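# Press the red block firmly down onto the blue block

## Task

Push the red block down onto the blue block so that it is fully seated, resting flush on the blue block rather than perched on its studs, with both blocks still on the table. The fit is snug, so the blocks need close alignment and a firm press. The result must hold on its own with the robot not keeping it there. Finally, open the gripper and move the arm away.

## Robot and tools

Robot: one six-joint arm (a Trossen WXAI follower) with a two-finger parallel gripper and a camera on the wrist. The fingers point along the gripper's +x axis and close along its y axis. The reported end-effector point sits midway between the finger pads, about 3 to 4 cm short of the fingertips.

Frame: positions use the scene frame. Its origin is on the tabletop directly under the arm's base, +z is up, and +y is to the left when looking along +x. The base itself may be slightly tilted against the table, and the printed hand position can be somewhat wrong, more so when the arm is stretched out.

execute_actions takes "actions", a list holding one item or nothing, plus an optional "pictures" boolean (images come by default). An empty list only reports the current state. An action item is {"rows": [...], "steps": n}: rows is a list of 1 to 15 rows, steps is 1 to 15 (default 15), and each step lasts 1/30 s. Row k is used on step k; if there are fewer rows than steps, the final row keeps being applied. A wait item is {"steps": n} with n up to 300; it sends nothing new and returns once n steps have gone by since the previous result, so time spent writing already counts toward it. A refused call moves nothing.

Each row is 7 numbers for the single arm: six absolute joint target angles in radians, in the order waist, shoulder, elbow, wrist pitch, wrist yaw, wrist roll, then the gripper opening. These are targets to go to, not offsets, on the same scale that Joint positions reports. Stated ranges: waist -3.054 to 3.054, shoulder 0.000 to 3.142, elbow 0.000 to 2.356, wrist pitch -1.571 to 1.571, wrist yaw -1.571 to 1.571, wrist roll -3.142 to 3.142. The real ends may differ by up to 0.010 rad. A call is refused if a target exceeds a stated end by more than 0.010 rad and is further out than the joint's last reported angle. Targets beyond a real end get clipped there, and "joint sent to its limit" may then appear (possibly about an earlier action still running); no such message does not prove there is room left.

The opening runs from -1 to 1: +1 is fully open (0.088 m between pads), the empty fingers touch at about -0.80, and lower values close no further. A full close needs roughly 0.5 s. grip_measured reports the finger opening on this same scale. Readings may carry a constant error of about 1 mm, and when squeezing something hard they read narrower than the pads really are, by up to about 3 mm (0.061 on the scale). Away from +1, the fingers travel to wherever grip_measured equals the command. To hold a part, command about 0.07 below grip_measured for a firm grip, less for a gentler one. Pads give about 34 to 49 N each; parts thinner than about 3 mm get proportionally less force, and first contact can spike harder.

Motion: each joint's target is kept within a fixed lead of its measured angle (0.211 rad for waist, shoulder and elbow, 0.213 wrist pitch, 0.267 wrist yaw, 0.228 wrist roll), and if targets would move the gripper more than 70 mm from where it is measured, all are scaled back. Far moves therefore take several calls. Friction can leave a joint short of its target, especially at long reach, and tiny changes may not happen, so check Joint positions after each move. Between calls the arm keeps heading for the last row sent until it has nearly stopped or a step is HELD; after that, only a new action makes it go further or press harder.

Result lines: the state gives end_effector_position (m), end_effector_quat_wxyz, and linear and angular velocities (m/s, rad/s). Joint positions and Joint velocities list the six joints in row order (rad, rad/s) followed by the pad gap (m, m/s). "joint command not followed" means a clearance check altered or blocked targets on some steps; mounting blocks and posts count as part of the arm. HELD marks steps on which your row was not fully sent.

Loads: contact torque reaching a joint's limit (waist 17.6, shoulder 21.8, elbow 21.7, wrist pitch 5.74, wrist yaw 5.72, wrist roll 5.36 N m, including any held weight) halts the arm for 10 s and drops the rest of the call. Holding loads heats the motors: a MOTOR HOT warning starts at 50 °C; at 95 °C an OVER-TEMPERATURE FAULT holds the arm until it cools, and if it has not cooled 30 to 60 s later, power cuts and the arm and gripper go limp.

zoom_image: {"camera": one of cam_head_left, cam_head_right, cam_wrist, "region": [x0, y0, x1, y1]} in pixels of that camera's latest 504x504 image, origin top-left, region at most 504 by 504. It returns a sharper close-up. Calibration (K, distortion, T_world_to_cam) is supplied per camera; real cameras can be a few degrees and millimetres off it, and results with pictures list any changed values. The wrist camera's pose follows from the reported joints.

read_manual: optional "section", only "licences"; returns URDF licence text and does not move anything.

finished_scene: {"scene": n}, the number of the scene being ended. Replying without any tool call ends everything.

Cautions: parts being held may get tugged, and loose objects may be shoved. Never push or knock anything off the table. Avoid dropping, slipping, slamming, hard impacts and excessive pressing; press firmly enough to seat the block but stay under the torque limits. Align the red block closely over the blue one before pushing, confirm it is seated flush, then release and retract before ending.

Each tool is called after ">>>" as a command line: name --argument value for each argument, lists and objects as JSON in quotes; but a table of rows of numbers goes row by row, as --pt "numbers of a row", without its own name.

## Session

>>> execute_actions --actions '[]'

Scene clock: 0.00 s of 11933.50 s.
end_effector_position=(+0.1076, -0.0907, +0.2330) grip_measured=+0.853 end_effector_quat_wxyz=(+0.569, +0.517, +0.587, +0.256) end_effector_velocity=(-0.005, +0.001, -0.001) end_effector_angular_velocity=(-0.003, -0.004, +0.026)
Joint positions: [ 0.461  0.724  0.943 -1.484 -0.247  0.642  0.081]
Joint velocities: [-0.002 -0.002 -0.002 -0.022 -0.007 -0.022 -0.   ]
Heat: hottest waist 24 °C (+0.0 °C/min).

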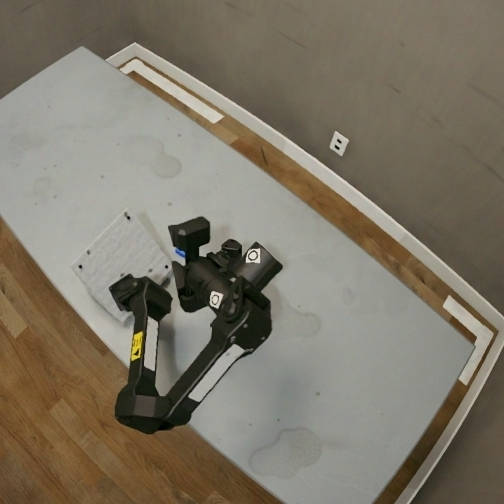

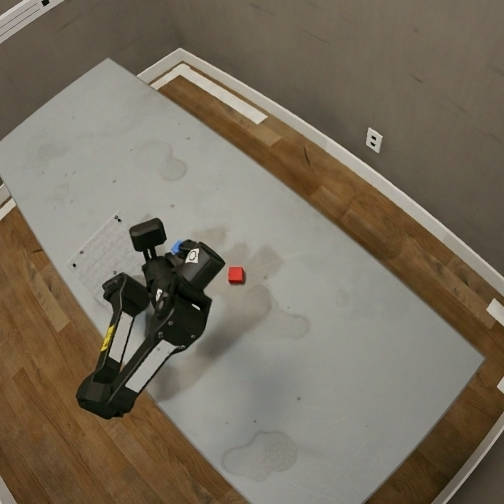

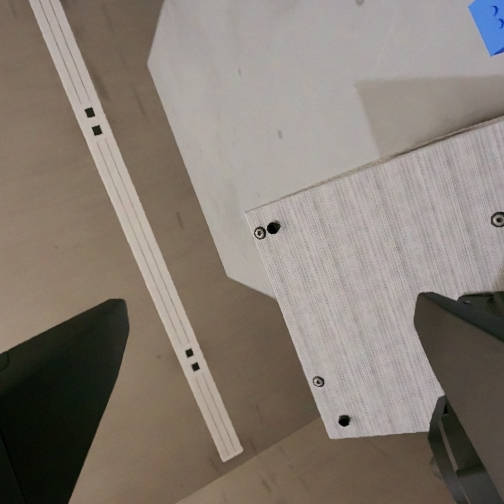

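>>> execute_actions --actions '[{"rows":[[0.354,1.469,1.156,-1.374,0.826,0.3,0.5]]}]' --pictures false

>>> execute_actions --actions '[{"steps":30}]'

>>> zoom_image --camera "cam_head_left" --region '[130,200,310,340]'

Scene clock: 20.23 s of 11933.50 s.
end_effector_position=(+0.2412, -0.1673, +0.1228) grip_measured=+0.504 end_effector_quat_wxyz=(+0.703, +0.060, +0.708, -0.009) end_effector_velocity=(+0.047, -0.047, -0.061) end_effector_angular_velocity=(-0.782, +0.110, +0.293)
Joint positions: [ 0.354  1.447  1.148 -1.373  0.752  0.304  0.064]
Joint velocities: [-0.007  0.393 -0.002  0.007  0.74  -0.022 -0.001]
Heat: hottest waist 24 °C (+0.0 °C/min).
Steps of this call (steps 1 to 90: nothing new was sent; then 16.73 s passed at rest; steps 91 to 105: all 15 steps of this action). Readings (joint positions):
91: [0.451 0.745 0.961 -1.486 -0.216 0.604]
92: [0.426 0.782 0.998 -1.465 -0.143 0.549]
94: [0.389 0.894 1.088 -1.400 0.001 0.432]
98: [0.361 1.121 1.148 -1.382 0.308 0.332]
105: the state above

Scene clock: 21.23 s of 11933.50 s.
end_effector_position=(+0.2444, -0.1753, +0.1205) grip_measured=+0.502 end_effector_quat_wxyz=(+0.707, +0.030, +0.706, -0.030) end_effector_velocity=(-0.001, +0.002, -0.001) end_effector_angular_velocity=(+0.007, +0.002, +0.004)
Joint positions: [ 0.354  1.462  1.148 -1.373  0.823  0.303  0.064]
Joint velocities: [-0.002 -0.002 -0.007  0.007 -0.007 -0.007 -0.   ]
Heat: hottest waist 24 °C (+0.0 °C/min).
Steps of this call (steps 1 to 30: the robot went on to your last target). Readings (joint positions):
1: [0.354 1.455 1.148 -1.373 0.774 0.303]
2: [0.354 1.457 1.148 -1.373 0.790 0.303]
4: [0.354 1.457 1.148 -1.373 0.808 0.303]
8: [0.354 1.461 1.148 -1.373 0.819 0.303]
30: the state above
The arm was judged still, so your last target was given up. Only a new action makes it travel on or press farther. Fingers that are still opening or closing keep moving.
camera_calibration (this result's frames):
cam_wrist: T_world_to_cam=[[-0.105067, -0.994212, 0.0224524, -0.144433], [-0.923909, 0.10594, 0.367653, 0.232355], [-0.367903, 0.0178842, -0.929692, 0.278267], [0, 0, 0, 1]] pos_world=[0.301876, -0.173189, 0.17652]

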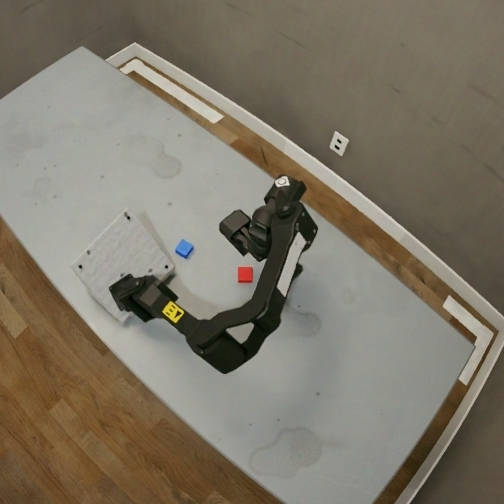

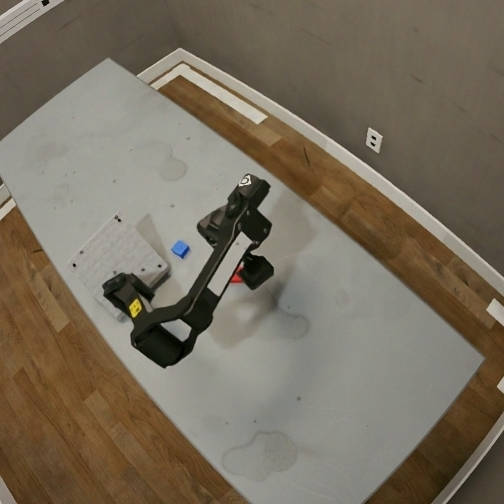

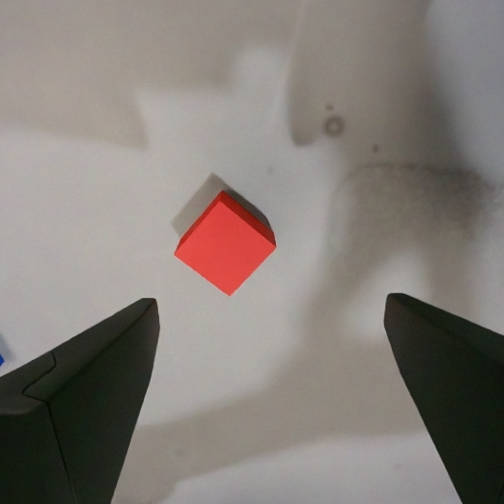

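Region (130, 200, 310, 340) of cam_head_left's 504x504 image, scaled by 2.800, with more detail than that image has.

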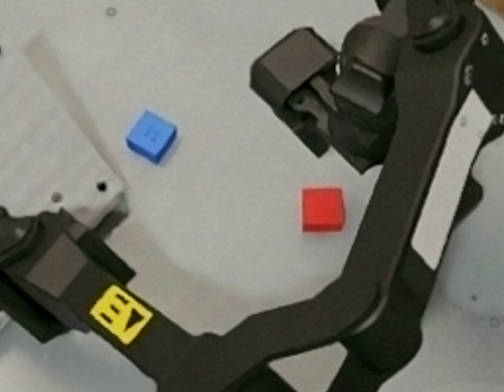

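>>> execute_actions --actions '[{"rows":[[0.34,1.46,1.12,-1.33,0.828,0.5,0.5],[0.32,1.46,1.09,-1.29,0.828,0.6,0.5],[0.3,1.455,1.06,-1.23,0.828,0.7,0.5],[0.28,1.455,1.02,-1.17,0.828,0.8,0.5],[0.2574,1.452,0.974,-1.104,0.83,0.88,0.5]]}]' --pictures false

>>> execute_actions --actions '[{"steps":15}]'

Scene clock: 36.57 s of 11933.50 s.
end_effector_position=(+0.2452, -0.1604, +0.0770) grip_measured=+0.502 end_effector_quat_wxyz=(+0.653, +0.275, +0.651, -0.272) end_effector_velocity=(-0.000, +0.006, -0.005) end_effector_angular_velocity=(+0.023, -0.004, -0.098)
Joint positions: [ 0.259  1.458  0.985 -1.109  0.827  0.87   0.064]
Joint velocities: [-0.007 -0.002 -0.022  0.037 -0.022  0.081  0.   ]
Heat: hottest waist 25 °C (+1.6 °C/min).
Steps of this call (steps 1 to 90: nothing new was sent; then 11.83 s passed at rest; steps 91 to 105: all 15 steps of this action). Readings (joint positions):
91: [0.353 1.462 1.146 -1.369 0.823 0.340]
92: [0.348 1.462 1.138 -1.347 0.824 0.406]
94: [0.324 1.459 1.102 -1.275 0.826 0.536]
98: [0.267 1.458 1.004 -1.149 0.827 0.775]
105: the state above

Scene clock: 37.07 s of 11933.50 s.
end_effector_position=(+0.2451, -0.1602, +0.0766) grip_measured=+0.502 end_effector_quat_wxyz=(+0.652, +0.278, +0.650, -0.275) end_effector_velocity=(-0.003, -0.001, -0.001) end_effector_angular_velocity=(+0.007, +0.008, +0.004)
Joint positions: [ 0.258  1.458  0.984 -1.106  0.827  0.878  0.064]
Joint velocities: [-0.007 -0.007 -0.002 -0.007 -0.007 -0.007 -0.   ]
Heat: hottest waist 25 °C (+1.6 °C/min).
Steps of this call (steps 1 to 15: the robot went on to your last target). Readings (joint positions):
1: [0.259 1.458 0.985 -1.108 0.827 0.872]
2: [0.259 1.458 0.984 -1.108 0.827 0.874]
4: [0.258 1.458 0.984 -1.107 0.827 0.876]
8: [0.258 1.458 0.984 -1.107 0.827 0.877]
15: the state above
The arm was judged still, so your last target was given up. Only a new action makes it travel on or press farther. Fingers that are still opening or closing keep moving.
camera_calibration (this result's frames):
cam_wrist: T_world_to_cam=[[-0.733151, -0.679801, 0.0189814, 0.0762602], [-0.626887, 0.686378, 0.368644, 0.267709], [-0.263633, 0.258372, -0.929377, 0.250361], [0, 0, 0, 1]] pos_world=[0.289737, -0.196594, 0.132543]

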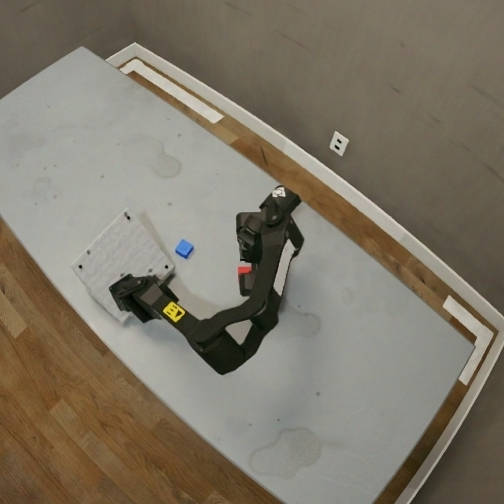

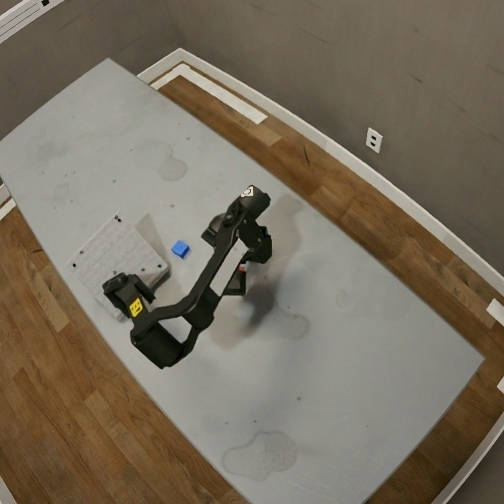

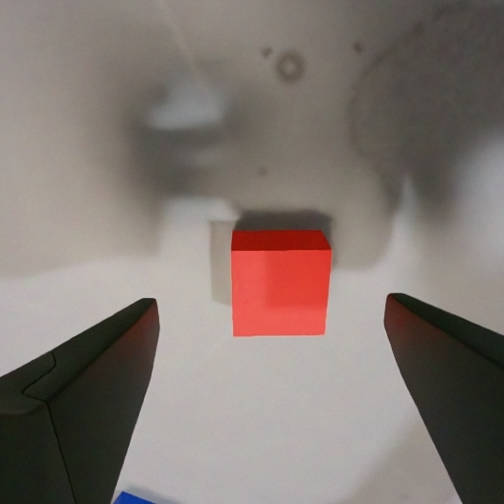

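>>> execute_actions --actions '[{"rows":[[0.24,1.445,0.95,-1.07,0.83,0.85,0.5],[0.22,1.44,0.93,-1.03,0.83,0.82,0.5],[0.2,1.44,0.91,-0.99,0.83,0.79,0.5],[0.18,1.44,0.89,-0.95,0.83,0.76,0.5],[0.165,1.44,0.878,-0.92,0.83,0.74,0.5],[0.151,1.437,0.865,-0.897,0.83,0.72,0.5]]}]' --pictures false

>>> execute_actions --actions '[{"steps":15}]'

Scene clock: 43.17 s of 11933.50 s.
end_effector_position=(+0.2410, -0.1604, +0.0426) grip_measured=+0.502 end_effector_quat_wxyz=(+0.651, +0.274, +0.651, -0.277) end_effector_velocity=(-0.003, +0.000, -0.001) end_effector_angular_velocity=(+0.007, -0.000, +0.026)
Joint positions: [ 0.153  1.447  0.876 -0.902  0.827  0.724  0.064]
Joint velocities: [-0.007 -0.012 -0.012  0.007 -0.007 -0.037 -0.   ]
Heat: hottest waist 25 °C (+1.4 °C/min).
Steps of this call (steps 1 to 90: nothing new was sent; then 2.60 s passed at rest; steps 91 to 105: all 15 steps of this action). Readings (joint positions):
91: [0.257 1.457 0.980 -1.099 0.827 0.874]
92: [0.250 1.454 0.971 -1.080 0.827 0.861]
94: [0.224 1.449 0.943 -1.027 0.827 0.820]
98: [0.165 1.448 0.889 -0.933 0.827 0.747]
105: the state above

Scene clock: 43.67 s of 11933.50 s.
end_effector_position=(+0.2409, -0.1604, +0.0423) grip_measured=+0.502 end_effector_quat_wxyz=(+0.651, +0.274, +0.651, -0.276) end_effector_velocity=(-0.002, +0.001, -0.000) end_effector_angular_velocity=(+0.008, +0.006, +0.011)
Joint positions: [ 0.152  1.447  0.874 -0.899  0.827  0.722  0.064]
Joint velocities: [-0.002 -0.002 -0.002 -0.007 -0.007 -0.007 -0.   ]
Heat: hottest waist 25 °C (+1.4 °C/min).
Steps of this call (steps 1 to 15: the robot went on to your last target). Readings (joint positions):
1: [0.153 1.447 0.875 -0.901 0.827 0.723]
2: [0.152 1.447 0.875 -0.901 0.827 0.723]
4: [0.152 1.447 0.875 -0.900 0.827 0.723]
8: [0.152 1.447 0.874 -0.899 0.827 0.722]
15: the state above
The arm was judged still, so your last target was given up. Only a new action makes it travel on or press farther. Fingers that are still opening or closing keep moving.
camera_calibration (this result's frames):
cam_wrist: T_world_to_cam=[[-0.7308, -0.682099, 0.0259444, 0.0724897], [-0.627395, 0.686193, 0.368123, 0.277956], [-0.268899, 0.252747, -0.929415, 0.217797], [0, 0, 0, 1]] pos_world=[0.285929, -0.196334, 0.0982214]

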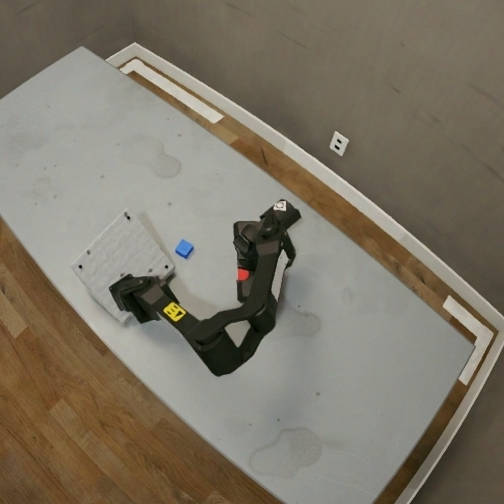

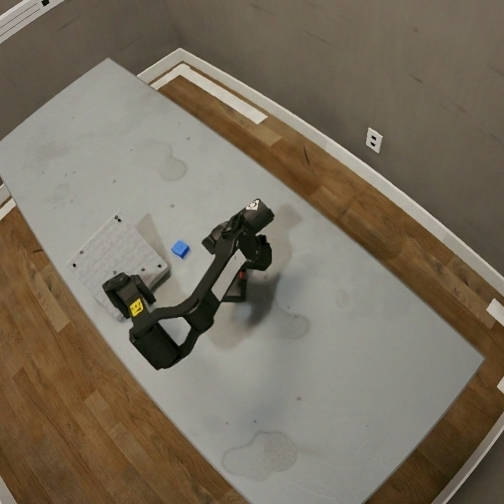

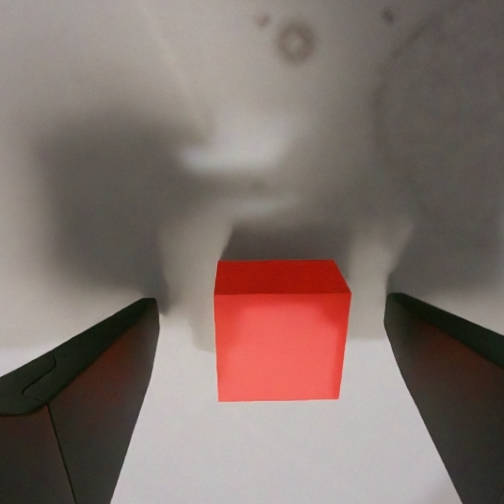

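>>> execute_actions --actions '[{"rows":[[0.151,1.437,0.865,-0.897,0.83,0.72,-0.31]]}]' --pictures false

>>> execute_actions --actions '[{"rows":[[0.18,1.445,0.9,-0.95,0.83,0.72,-0.31],[0.22,1.45,0.94,-1.03,0.83,0.72,-0.31],[0.26,1.45,0.98,-1.1,0.83,0.72,-0.31],[0.3,1.46,1.03,-1.2,0.83,0.72,-0.31],[0.36,1.47,1.09,-1.31,0.82,0.72,-0.31]],"steps":12}]' --pictures false

>>> execute_actions --actions '[{"rows":[[0.44,1.51,1.05,-1.3,0.8,0.7,-0.31],[0.5,1.55,1.02,-1.29,0.78,0.68,-0.31],[0.56,1.59,0.99,-1.28,0.76,0.66,-0.31],[0.62,1.62,0.96,-1.27,0.74,0.64,-0.31],[0.68,1.66,0.93,-1.26,0.72,0.62,-0.31],[0.74,1.69,0.9,-1.25,0.7,0.6,-0.31],[0.79,1.72,0.88,-1.24,0.68,0.58,-0.31],[0.835,1.754,0.848,-1.225,0.663,0.57,-0.31]]}]' --pictures false

>>> execute_actions --actions '[{"steps":15}]'

Scene clock: 62.43 s of 11933.50 s.
end_effector_position=(+0.2410, -0.1606, +0.0425) grip_measured=-0.168 end_effector_quat_wxyz=(+0.652, +0.275, +0.651, -0.277) end_effector_velocity=(+0.002, +0.002, +0.000) end_effector_angular_velocity=(+0.021, -0.008, -0.003)
Joint positions: [ 0.152  1.445  0.874 -0.898  0.827  0.722  0.031]
Joint velocities: [-0.002 -0.002  0.002  0.007 -0.022 -0.007 -0.   ]
Heat: hottest waist 26 °C (+2.0 °C/min).
Steps of this call (steps 1 to 90: nothing new was sent; then 15.27 s passed at rest; steps 91 to 105: all 15 steps of this action). Readings (joint positions):
91: [0.152 1.447 0.874 -0.899 0.827 0.722]
92: [0.152 1.447 0.874 -0.899 0.827 0.722]
94: [0.152 1.447 0.874 -0.899 0.827 0.722]
98: [0.152 1.445 0.874 -0.898 0.827 0.722]
105: the state above

Scene clock: 62.83 s of 11933.50 s.
end_effector_position=(+0.2431, -0.1626, +0.1083) grip_measured=-0.168 end_effector_quat_wxyz=(+0.687, +0.180, +0.682, -0.178) end_effector_velocity=(-0.032, +0.009, -0.003) end_effector_angular_velocity=(+0.016, +0.155, +0.178)
Joint positions: [ 0.353  1.461  1.077 -1.293  0.824  0.721  0.031]
Joint velocities: [ 0.017  0.037 -0.002 -0.198 -0.051  0.007 -0.   ]
Heat: hottest waist 26 °C (+2.0 °C/min).
Steps of this call (steps 1 to 12: all 12 steps of this action). Readings (joint positions):
1: [0.154 1.445 0.876 -0.905 0.828 0.722]
2: [0.164 1.445 0.884 -0.937 0.828 0.722]
4: [0.212 1.448 0.925 -1.044 0.828 0.722]
8: [0.334 1.459 1.053 -1.236 0.826 0.721]
12: the state above

Scene clock: 63.33 s of 11933.50 s.
end_effector_position=(+0.1956, -0.0168, +0.1103) grip_measured=-0.168 end_effector_quat_wxyz=(+0.702, -0.092, +0.701, +0.088) end_effector_velocity=(+0.000, +0.009, +0.006) end_effector_angular_velocity=(+0.019, -0.037, +0.051)
Joint positions: [ 0.826  1.745  0.859 -1.228  0.669  0.575  0.031]
Joint velocities: [ 0.042 -0.002 -0.002  0.022 -0.007 -0.037 -0.   ]
Heat: hottest waist 26 °C (+2.0 °C/min).
Steps of this call (steps 1 to 15: all 15 steps of this action). Readings (joint positions):
1: [0.361 1.468 1.075 -1.299 0.823 0.719]
2: [0.386 1.480 1.070 -1.299 0.820 0.710]
4: [0.478 1.527 1.041 -1.284 0.792 0.682]
8: [0.705 1.671 0.930 -1.251 0.709 0.611]
15: the state above

Scene clock: 63.83 s of 11933.50 s.
end_effector_position=(+0.1950, -0.0155, +0.1105) grip_measured=-0.168 end_effector_quat_wxyz=(+0.702, -0.095, +0.700, +0.091) end_effector_velocity=(-0.002, -0.001, -0.001) end_effector_angular_velocity=(+0.001, +0.011, +0.010)
Joint positions: [ 0.831  1.748  0.858 -1.227  0.666  0.572  0.031]
Joint velocities: [-0.002 -0.002 -0.002 -0.007 -0.007 -0.007 -0.   ]
Heat: hottest waist 26 °C (+2.0 °C/min).
Steps of this call (steps 1 to 15: the robot went on to your last target). Readings (joint positions):
1: [0.827 1.745 0.859 -1.228 0.669 0.574]
2: [0.828 1.746 0.859 -1.228 0.668 0.574]
4: [0.830 1.747 0.859 -1.228 0.667 0.573]
8: [0.831 1.747 0.858 -1.227 0.667 0.572]
15: the state above
The arm was judged still, so your last target was given up. Only a new action makes it travel on or press farther. Fingers that are still opening or closing keep moving.
camera_calibration (this result's frames):
cam_wrist: T_world_to_cam=[[0.241273, -0.970057, 0.0278547, -0.0582703], [-0.904831, -0.214489, 0.367798, 0.164796], [-0.350811, -0.113944, -0.929488, 0.242564], [0, 0, 0, 1]] pos_world=[0.248266, 0.00646006, 0.166472]

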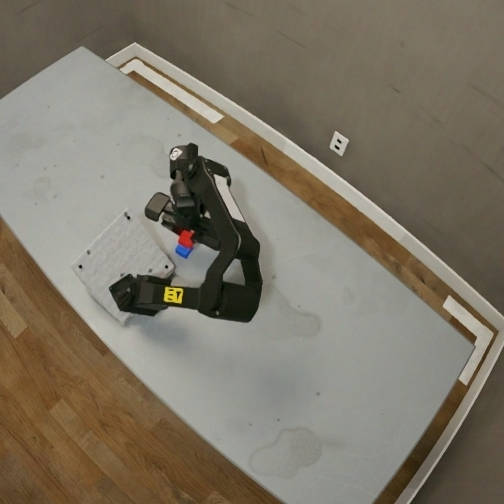

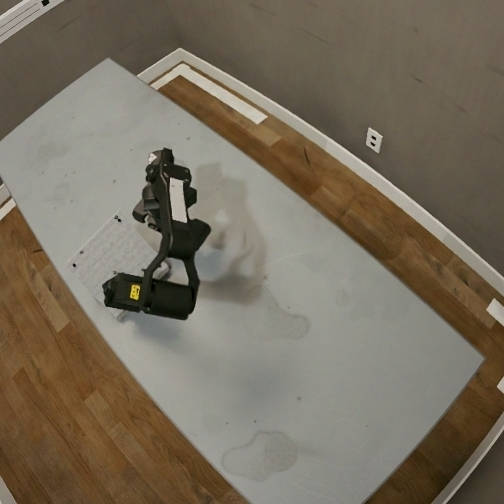

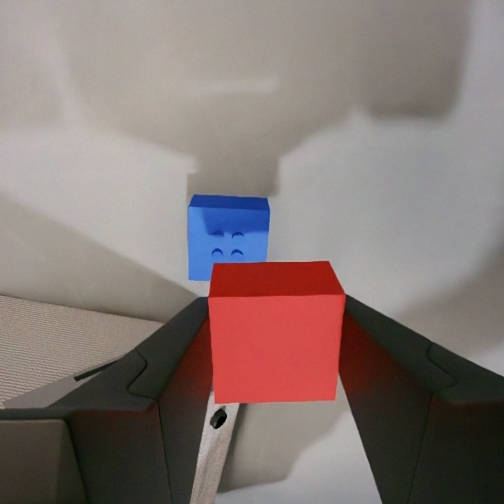

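>>> execute_actions --actions '[{"rows":[[0.82,1.76,0.83,-1.19,0.675,0.56,-0.31],[0.8,1.77,0.81,-1.15,0.68,0.55,-0.31],[0.79,1.78,0.79,-1.11,0.69,0.54,-0.31],[0.775,1.79,0.77,-1.07,0.695,0.53,-0.31],[0.76,1.8,0.75,-1.03,0.7,0.52,-0.31],[0.744,1.808,0.729,-0.988,0.711,0.511,-0.31]]}]' --pictures false

>>> execute_actions --actions '[{"steps":15}]'

>>> zoom_image --camera "cam_wrist" --region '[180,190,370,320]'

Scene clock: 74.47 s of 11933.50 s.
end_effector_position=(+0.1944, -0.0032, +0.0689) grip_measured=-0.168 end_effector_quat_wxyz=(+0.703, -0.081, +0.702, +0.078) end_effector_velocity=(-0.001, +0.002, -0.003) end_effector_angular_velocity=(+0.011, +0.003, -0.006)
Joint positions: [ 0.745  1.801  0.74  -0.993  0.707  0.514  0.031]
Joint velocities: [-0.007 -0.002 -0.012  0.022 -0.007 -0.007 -0.   ]
Heat: hottest waist 26 °C (+2.0 °C/min).
Steps of this call (steps 1 to 90: nothing new was sent; then 7.13 s passed at rest; steps 91 to 105: all 15 steps of this action). Readings (joint positions):
91: [0.830 1.748 0.856 -1.221 0.666 0.570]
92: [0.826 1.749 0.849 -1.203 0.667 0.566]
94: [0.807 1.760 0.824 -1.147 0.679 0.552]
98: [0.758 1.795 0.758 -1.033 0.699 0.524]
105: the state above

Scene clock: 74.97 s of 11933.50 s.
end_effector_position=(+0.1858, -0.0051, +0.0646) grip_measured=-0.168 end_effector_quat_wxyz=(+0.689, -0.088, +0.714, +0.084) end_effector_velocity=(-0.190, -0.056, -0.080) end_effector_angular_velocity=(-0.301, +0.678, +0.508)
Joint positions: [ 0.737  1.805  0.725 -1.009  0.691  0.513  0.031]
Joint velocities: [-0.066  0.11  -0.344 -0.418 -0.198  0.007 -0.   ]
Heat: hottest waist 26 °C (+2.0 °C/min).
Steps of this call (steps 1 to 15: the robot went on to your last target). Readings (joint positions):
1: [0.745 1.801 0.740 -0.993 0.707 0.514]
2: [0.745 1.801 0.739 -0.992 0.708 0.514]
4: [0.745 1.801 0.739 -0.991 0.708 0.514]
8: [0.745 1.801 0.739 -0.991 0.708 0.513]
15: the state above
camera_calibration (this result's frames):
cam_wrist: T_world_to_cam=[[0.221823, -0.974767, 0.0249939, -0.0409513], [-0.895199, -0.193421, 0.401507, 0.171733], [-0.386541, -0.111438, -0.915515, 0.203605], [0, 0, 0, 1]] pos_world=[0.241521, 0.015988, 0.118475]

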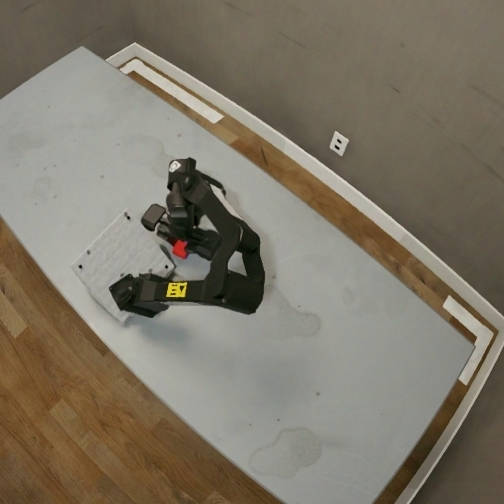

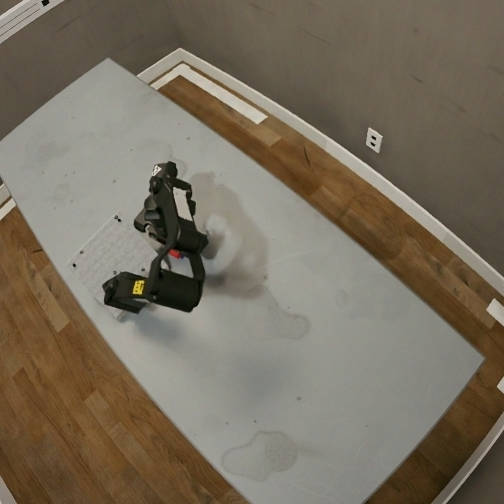

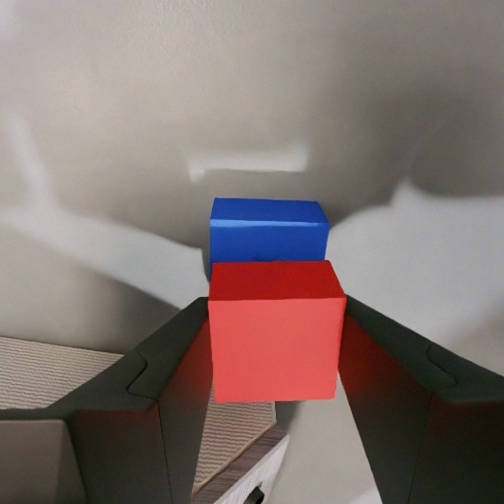

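Region (180, 190, 370, 320) of cam_wrist's 504x504 image, scaled by 2.653, with more detail than that image has; it fills the top 345 rows of this view, and the rest is white.

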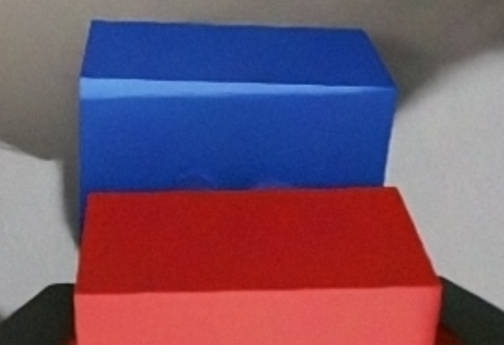

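A tug. Re-command.

>>> execute_actions --actions '[{"rows":[[0.749,1.798,0.749,-0.988,0.711,0.54,-0.31]]}]'

>>> zoom_image --camera "cam_wrist" --region '[180,190,370,320]'

Scene clock: 84.13 s of 11933.50 s.
end_effector_position=(+0.1938, -0.0027, +0.0674) grip_measured=-0.168 end_effector_quat_wxyz=(+0.704, -0.074, +0.703, +0.070) end_effector_velocity=(-0.000, +0.001, -0.000) end_effector_angular_velocity=(+0.009, +0.003, +0.001)
Joint positions: [ 0.745  1.806  0.736 -0.987  0.71   0.537  0.031]
Joint velocities: [-0.002 -0.002 -0.002  0.007 -0.007 -0.007 -0.   ]
Heat: hottest waist 27 °C (+2.0 °C/min).
Steps of this call (steps 1 to 30: the robot went on to your last target; steps 31 to 90: nothing new was sent; then 5.67 s passed at rest; steps 91 to 105: all 15 steps of this action). Readings (joint positions):
91: [0.741 1.806 0.725 -0.987 0.710 0.517]
92: [0.742 1.806 0.727 -0.987 0.710 0.522]
94: [0.744 1.806 0.731 -0.987 0.710 0.530]
98: [0.745 1.806 0.736 -0.987 0.710 0.536]
105: the state above
camera_calibration (this result's frames):
cam_wrist: T_world_to_cam=[[0.182815, -0.982694, 0.0298457, -0.0331752], [-0.915895, -0.159196, 0.3685, 0.184559], [-0.357371, -0.0947027, -0.929149, 0.204831], [0, 0, 0, 1]] pos_world=[0.248303, 0.016178, 0.123298]

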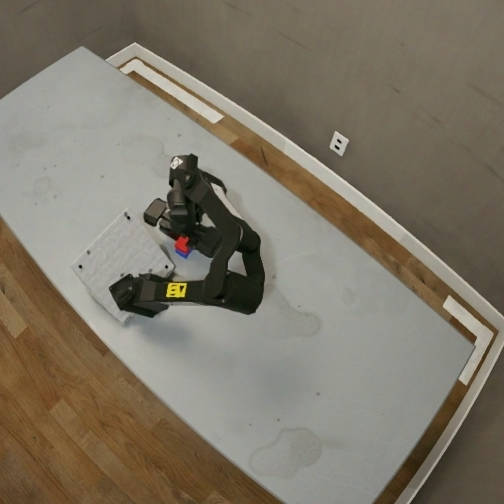

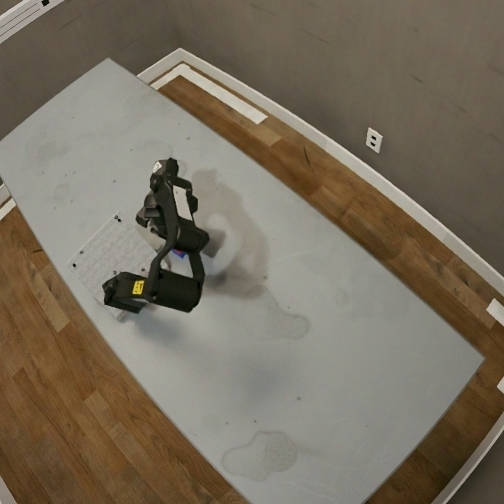

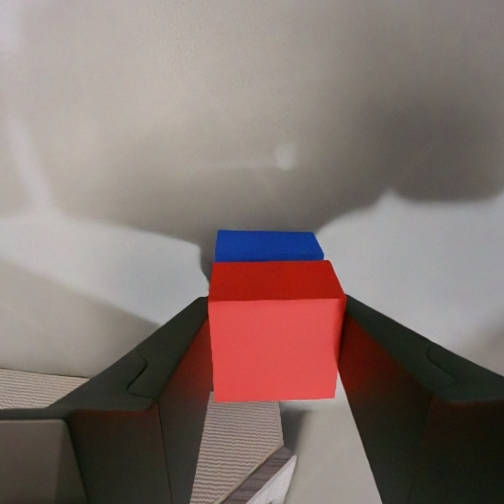

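Region (180, 190, 370, 320) of cam_wrist's 504x504 image, scaled by 2.653, with more detail than that image has; it fills the top 345 rows of this view, and the rest is white.

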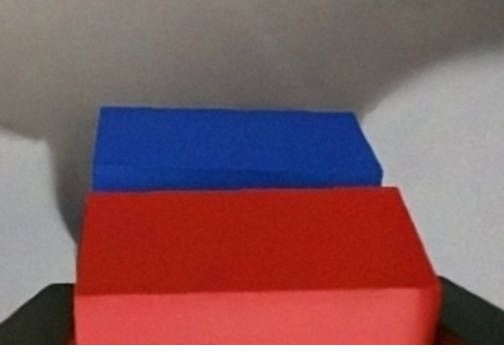

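>>> execute_actions --actions '[{"rows":[[0.74,1.797,0.712,-0.969,0.715,0.575,-0.31]]}]'

>>> zoom_image --camera "cam_wrist" --region '[180,190,370,320]'

Scene clock: 91.40 s of 11933.50 s.
end_effector_position=(+0.1921, -0.0027, +0.0647) grip_measured=-0.168 end_effector_quat_wxyz=(+0.706, -0.059, +0.704, +0.055) end_effector_velocity=(-0.002, +0.001, -0.002) end_effector_angular_velocity=(+0.004, +0.008, +0.007)
Joint positions: [ 0.741  1.803  0.722 -0.972  0.712  0.573  0.031]
Joint velocities: [-0.002  0.002 -0.007  0.007 -0.007 -0.007 -0.   ]
Heat: hottest waist 27 °C (+2.0 °C/min).
Steps of this call (steps 1 to 15: the robot went on to your last target; steps 16 to 150: nothing new was sent; then 1.77 s passed at rest; steps 151 to 165: all 15 steps of this action). Readings (joint positions):
151: [0.745 1.803 0.741 -0.985 0.710 0.545]
152: [0.745 1.803 0.738 -0.980 0.711 0.554]
154: [0.742 1.803 0.730 -0.977 0.711 0.564]
158: [0.741 1.803 0.723 -0.973 0.711 0.571]
165: the state above
camera_calibration (this result's frames):
cam_wrist: T_world_to_cam=[[0.141833, -0.989465, 0.0290358, -0.0249296], [-0.92217, -0.12141, 0.367236, 0.185396], [-0.359842, -0.078862, -0.929674, 0.202279], [0, 0, 0, 1]] pos_world=[0.247291, 0.013794, 0.120693]

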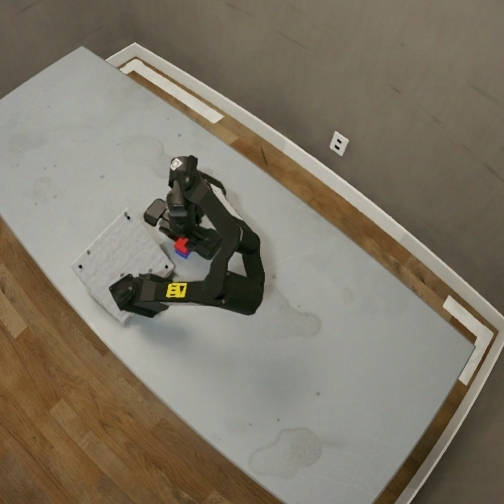

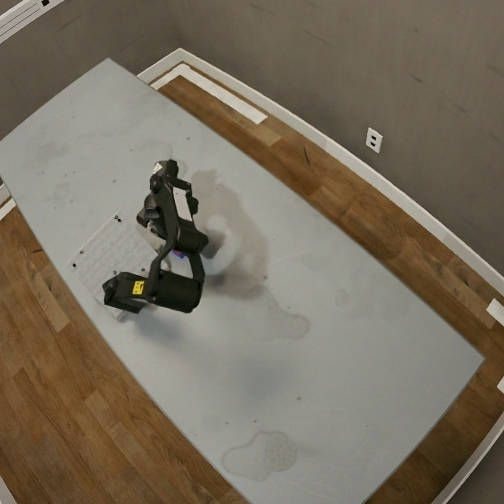

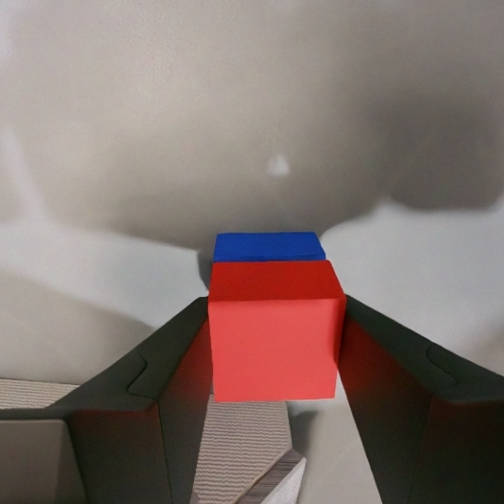

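Region (180, 190, 370, 320) of cam_wrist's 504x504 image, scaled by 2.653, with more detail than that image has; it fills the top 345 rows of this view, and the rest is white.

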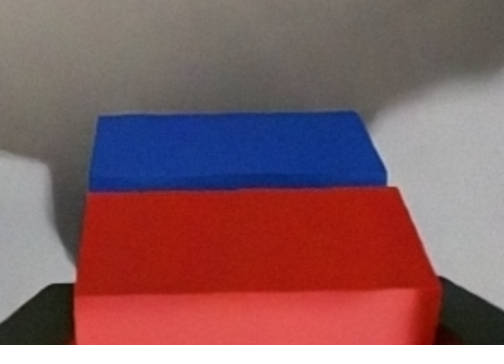

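>>> execute_actions --actions '[{"rows":[[0.741,1.805,0.709,-0.967,0.715,0.572,-0.31],[0.738,1.808,0.7065,-0.962,0.716,0.569,-0.31],[0.738,1.808,0.7065,-0.962,0.716,0.569,-0.31],[0.735,1.81,0.7045,-0.958,0.717,0.566,-0.31],[0.735,1.81,0.7045,-0.958,0.717,0.566,-0.31],[0.732,1.811,0.702,-0.953,0.719,0.563,-0.31],[0.732,1.811,0.702,-0.953,0.719,0.563,-0.31],[0.729,1.812,0.699,-0.948,0.72,0.56,-0.31],[0.726,1.812,0.696,-0.942,0.721,0.557,-0.31],[0.723,1.813,0.693,-0.937,0.723,0.554,-0.31]]}]'

>>> zoom_image --camera "cam_wrist" --region '[180,190,370,320]'

Scene clock: 98.73 s of 11933.50 s.
end_effector_position=(+0.1926, -0.0018, +0.0619) grip_measured=-0.168 end_effector_quat_wxyz=(+0.707, -0.059, +0.702, +0.057) end_effector_velocity=(-0.001, -0.002, +0.000) end_effector_angular_velocity=(-0.009, -0.002, +0.028)
Joint positions: [ 0.734  1.803  0.712 -0.948  0.715  0.557  0.031]
Joint velocities: [ 0.002 -0.002 -0.002 -0.007  0.007 -0.022 -0.   ]
Heat: hottest waist 27 °C (+2.0 °C/min).
Steps of this call (steps 1 to 15: the robot went on to your last target; steps 16 to 90: nothing new was sent; then 3.83 s passed at rest; steps 91 to 105: all 15 steps of this action). Readings (joint positions):
91: [0.741 1.803 0.722 -0.971 0.712 0.573]
92: [0.740 1.803 0.720 -0.969 0.712 0.573]
94: [0.739 1.803 0.718 -0.966 0.712 0.572]
98: [0.735 1.803 0.714 -0.958 0.714 0.567]
105: the state above
camera_calibration (this result's frames):
cam_wrist: T_world_to_cam=[[0.143502, -0.989315, 0.0257395, -0.0241561], [-0.923652, -0.124548, 0.36243, 0.187542], [-0.355352, -0.0757839, -0.931655, 0.199112], [0, 0, 0, 1]] pos_world=[0.247445, 0.0145495, 0.118155]

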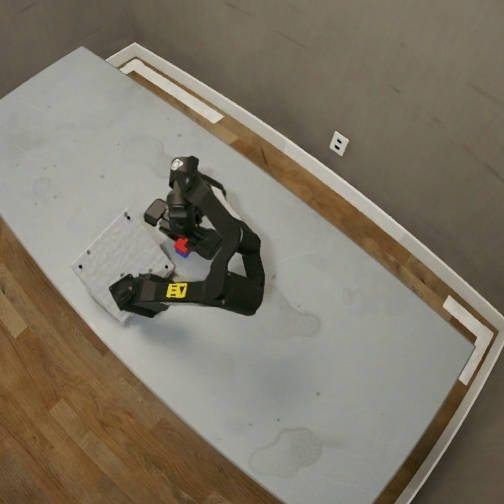

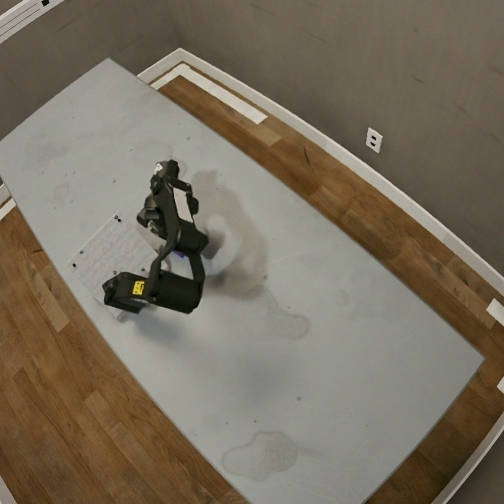

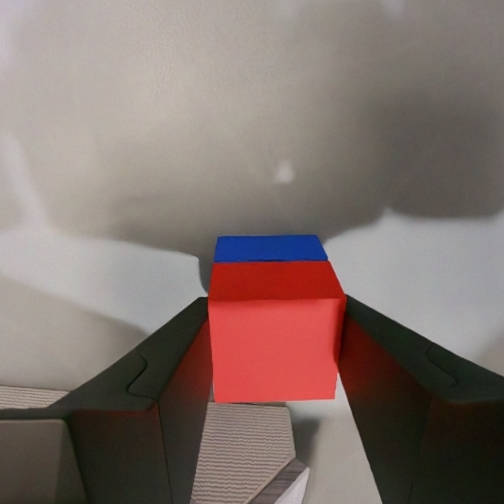

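Region (180, 190, 370, 320) of cam_wrist's 504x504 image, scaled by 2.653, with more detail than that image has; it fills the top 345 rows of this view, and the rest is white.

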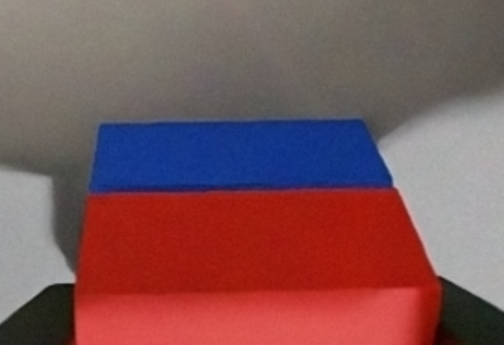

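>>> execute_actions --actions '[{"rows":[[0.715,1.818,0.688,-0.95,0.72,0.557,-0.31],[0.71,1.822,0.683,-0.958,0.72,0.557,-0.31],[0.705,1.826,0.678,-0.966,0.72,0.557,-0.31],[0.7,1.83,0.672,-0.974,0.72,0.557,-0.31],[0.695,1.834,0.667,-0.98,0.72,0.557,-0.31],[0.69,1.838,0.662,-0.986,0.72,0.557,-0.31],[0.685,1.842,0.657,-0.992,0.72,0.557,-0.31],[0.68,1.846,0.652,-0.998,0.72,0.557,-0.31]]}]'

>>> zoom_image --camera "cam_wrist" --region '[180,190,370,320]'

>>> zoom_image --camera "cam_head_left" --region '[155,220,215,270]'

Scene clock: 107.20 s of 11933.50 s.
end_effector_position=(+0.1927, -0.0018, +0.0622) grip_measured=-0.168 end_effector_quat_wxyz=(+0.708, -0.059, +0.702, +0.058) end_effector_velocity=(-0.002, -0.001, -0.000) end_effector_angular_velocity=(+0.002, +0.011, +0.010)
Joint positions: [ 0.735  1.802  0.712 -0.948  0.715  0.556  0.031]
Joint velocities: [-0.002 -0.002 -0.002 -0.007 -0.007 -0.007 -0.   ]
Heat: hottest waist 27 °C (+2.0 °C/min).
A step of this action was HELD (marked below), so the robot has no last target. The arm can still carry out the HELD step.
Steps of this call (steps 1 to 15: the robot went on to your last target; steps 16 to 90: nothing new was sent; then 4.97 s passed at rest; steps 91 to 105: all 15 steps of this action). Readings (joint positions):
91: [0.733 1.803 0.711 -0.947 0.716 0.556]
92: [0.733 1.803 0.710 -0.947 0.715 0.556]
94: [0.733 1.802 0.712 -0.948 0.714 0.556] HELD
95: [0.734 1.802 0.712 -0.948 0.715 0.556] HELD
96: [0.735 1.802 0.712 -0.948 0.715 0.556] HELD
97: [0.735 1.802 0.712 -0.948 0.715 0.556] HELD
98: [0.735 1.802 0.712 -0.948 0.715 0.556] HELD
99: [0.735 1.802 0.712 -0.948 0.715 0.556] HELD
100: [0.735 1.802 0.712 -0.948 0.715 0.556] HELD
101: [0.735 1.802 0.712 -0.948 0.715 0.556] HELD
102: [0.735 1.802 0.712 -0.948 0.715 0.556] HELD
103: [0.735 1.802 0.712 -0.948 0.715 0.556] HELD
104: [0.735 1.802 0.712 -0.948 0.715 0.556] HELD
105: the state above HELD
joint command not followed: on one or more control steps a check withheld the commanded joint targets, and the robot was not sent them on those steps. On the call's last step the targets were still withheld.
cause: the commanded joint targets would bring two parts of the arm too close to each other (joints 1 (waist) to 6 (wrist roll) lie between them); next, command targets that bring no two parts of the arm closer together.
camera_calibration (this result's frames):
cam_wrist: T_world_to_cam=[[0.145126, -0.98908, 0.0256624, -0.0244562], [-0.923825, -0.126174, 0.361425, 0.187595], [-0.35424, -0.0761597, -0.932048, 0.19926], [0, 0, 0, 1]] pos_world=[0.24744, 0.0146561, 0.118546]

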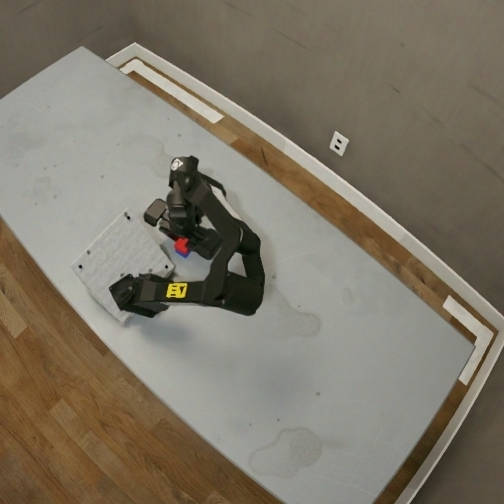

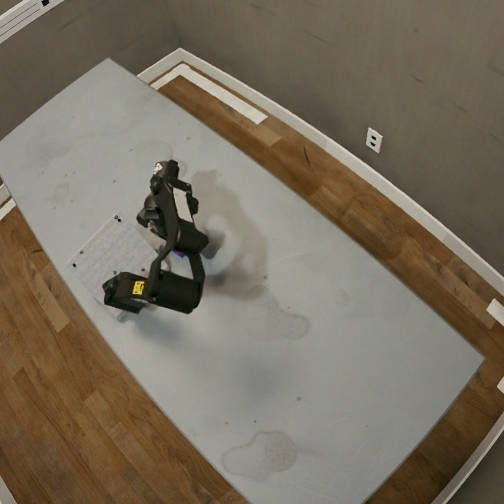

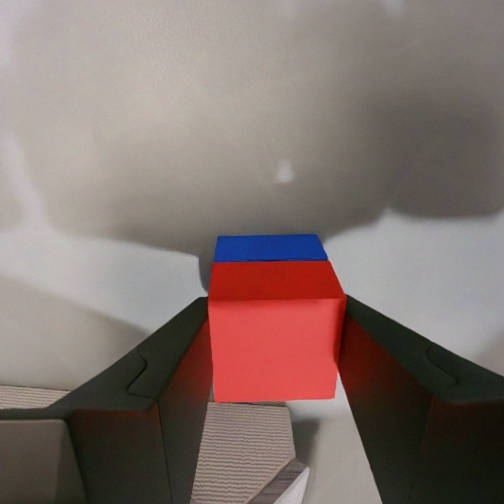

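Region (180, 190, 370, 320) of cam_wrist's 504x504 image, scaled by 2.653, with more detail than that image has; it fills the top 345 rows of this view, and the rest is white.

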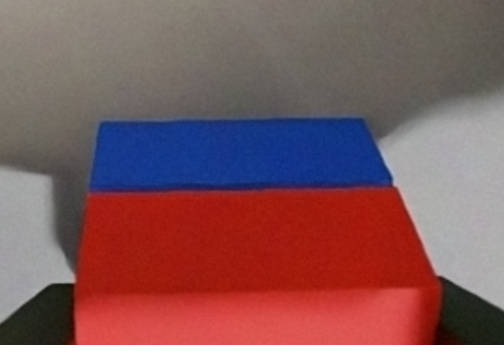

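Region (155, 220, 215, 270) of cam_head_left's 504x504 image, scaled by 8.400, with more detail than that image has.

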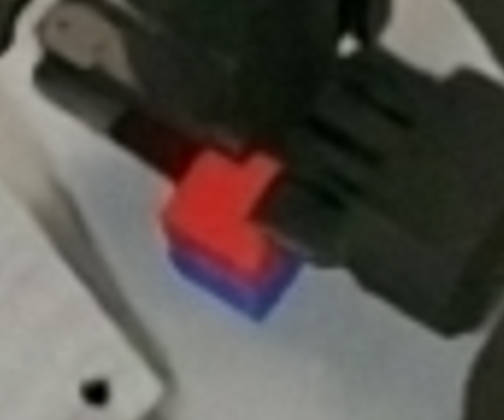

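>>> execute_actions --actions '[{"rows":[[0.725,1.81,0.7,-0.95,0.72,0.557,-0.31],[0.715,1.818,0.69,-0.952,0.72,0.557,-0.31],[0.71,1.822,0.685,-0.955,0.72,0.557,-0.31],[0.705,1.826,0.68,-0.955,0.72,0.557,-0.31],[0.70,1.829,0.678,-0.955,0.72,0.557,-0.31],[0.695,1.832,0.676,-0.955,0.72,0.557,-0.31],[0.69,1.835,0.674,-0.952,0.72,0.557,-0.31],[0.685,1.838,0.672,-0.95,0.72,0.557,-0.31],[0.68,1.84,0.67,-0.945,0.72,0.557,-0.31]]}]'

>>> zoom_image --camera "cam_wrist" --region '[180,190,370,320]'

Scene clock: 114.87 s of 11933.50 s.
end_effector_position=(+0.1916, -0.0026, +0.0588) grip_measured=-0.168 end_effector_quat_wxyz=(+0.701, -0.057, +0.708, +0.056) end_effector_velocity=(+0.003, +0.001, -0.001) end_effector_angular_velocity=(+0.003, -0.013, -0.005)
Joint positions: [ 0.719  1.81   0.712 -0.946  0.711  0.556  0.031]
Joint velocities: [-0.002  0.002 -0.002  0.022  0.007 -0.007 -0.   ]
Heat: hottest waist 27 °C (+1.0 °C/min).
Steps of this call (steps 1 to 90: nothing new was sent; then 4.17 s passed at rest; steps 91 to 105: all 15 steps of this action). Readings (joint positions):
91: [0.735 1.802 0.712 -0.948 0.715 0.556]
92: [0.734 1.802 0.712 -0.948 0.715 0.556]
94: [0.730 1.804 0.712 -0.949 0.714 0.556]
98: [0.725 1.808 0.712 -0.950 0.712 0.556]
105: the state above
camera_calibration (this result's frames):
cam_wrist: T_world_to_cam=[[0.139552, -0.989916, 0.0243106, -0.0238594], [-0.917939, -0.12012, 0.378098, 0.18567], [-0.371366, -0.0750801, -0.925446, 0.198586], [0, 0, 0, 1]] pos_world=[0.247511, 0.0135937, 0.114159]

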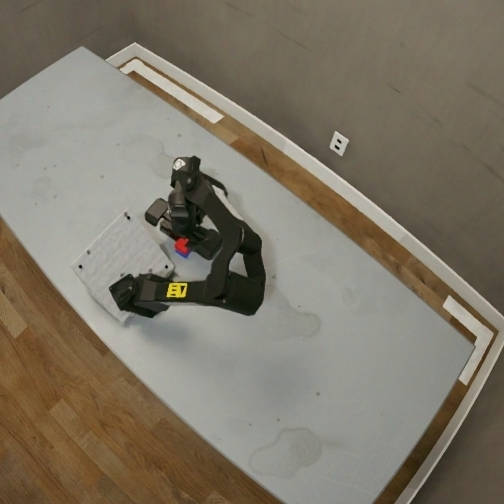

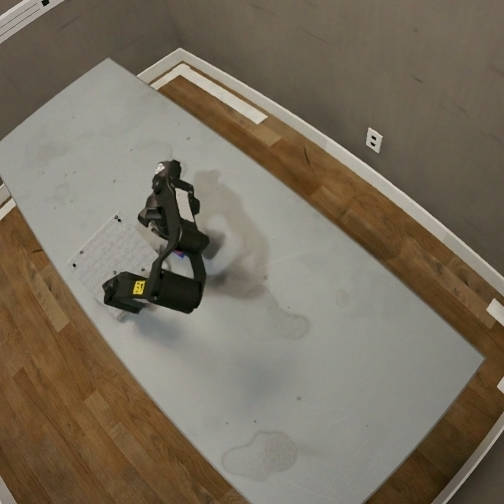

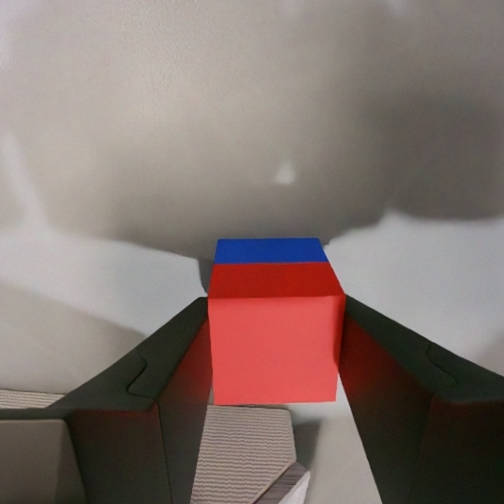

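Region (180, 190, 370, 320) of cam_wrist's 504x504 image, scaled by 2.653, with more detail than that image has; it fills the top 345 rows of this view, and the rest is white.

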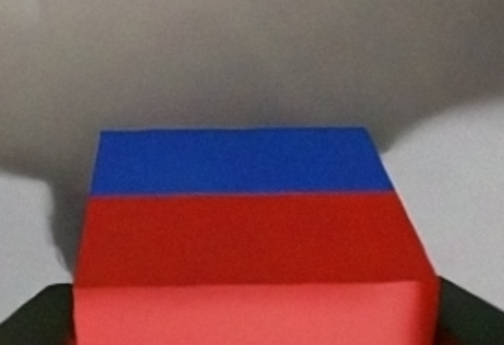

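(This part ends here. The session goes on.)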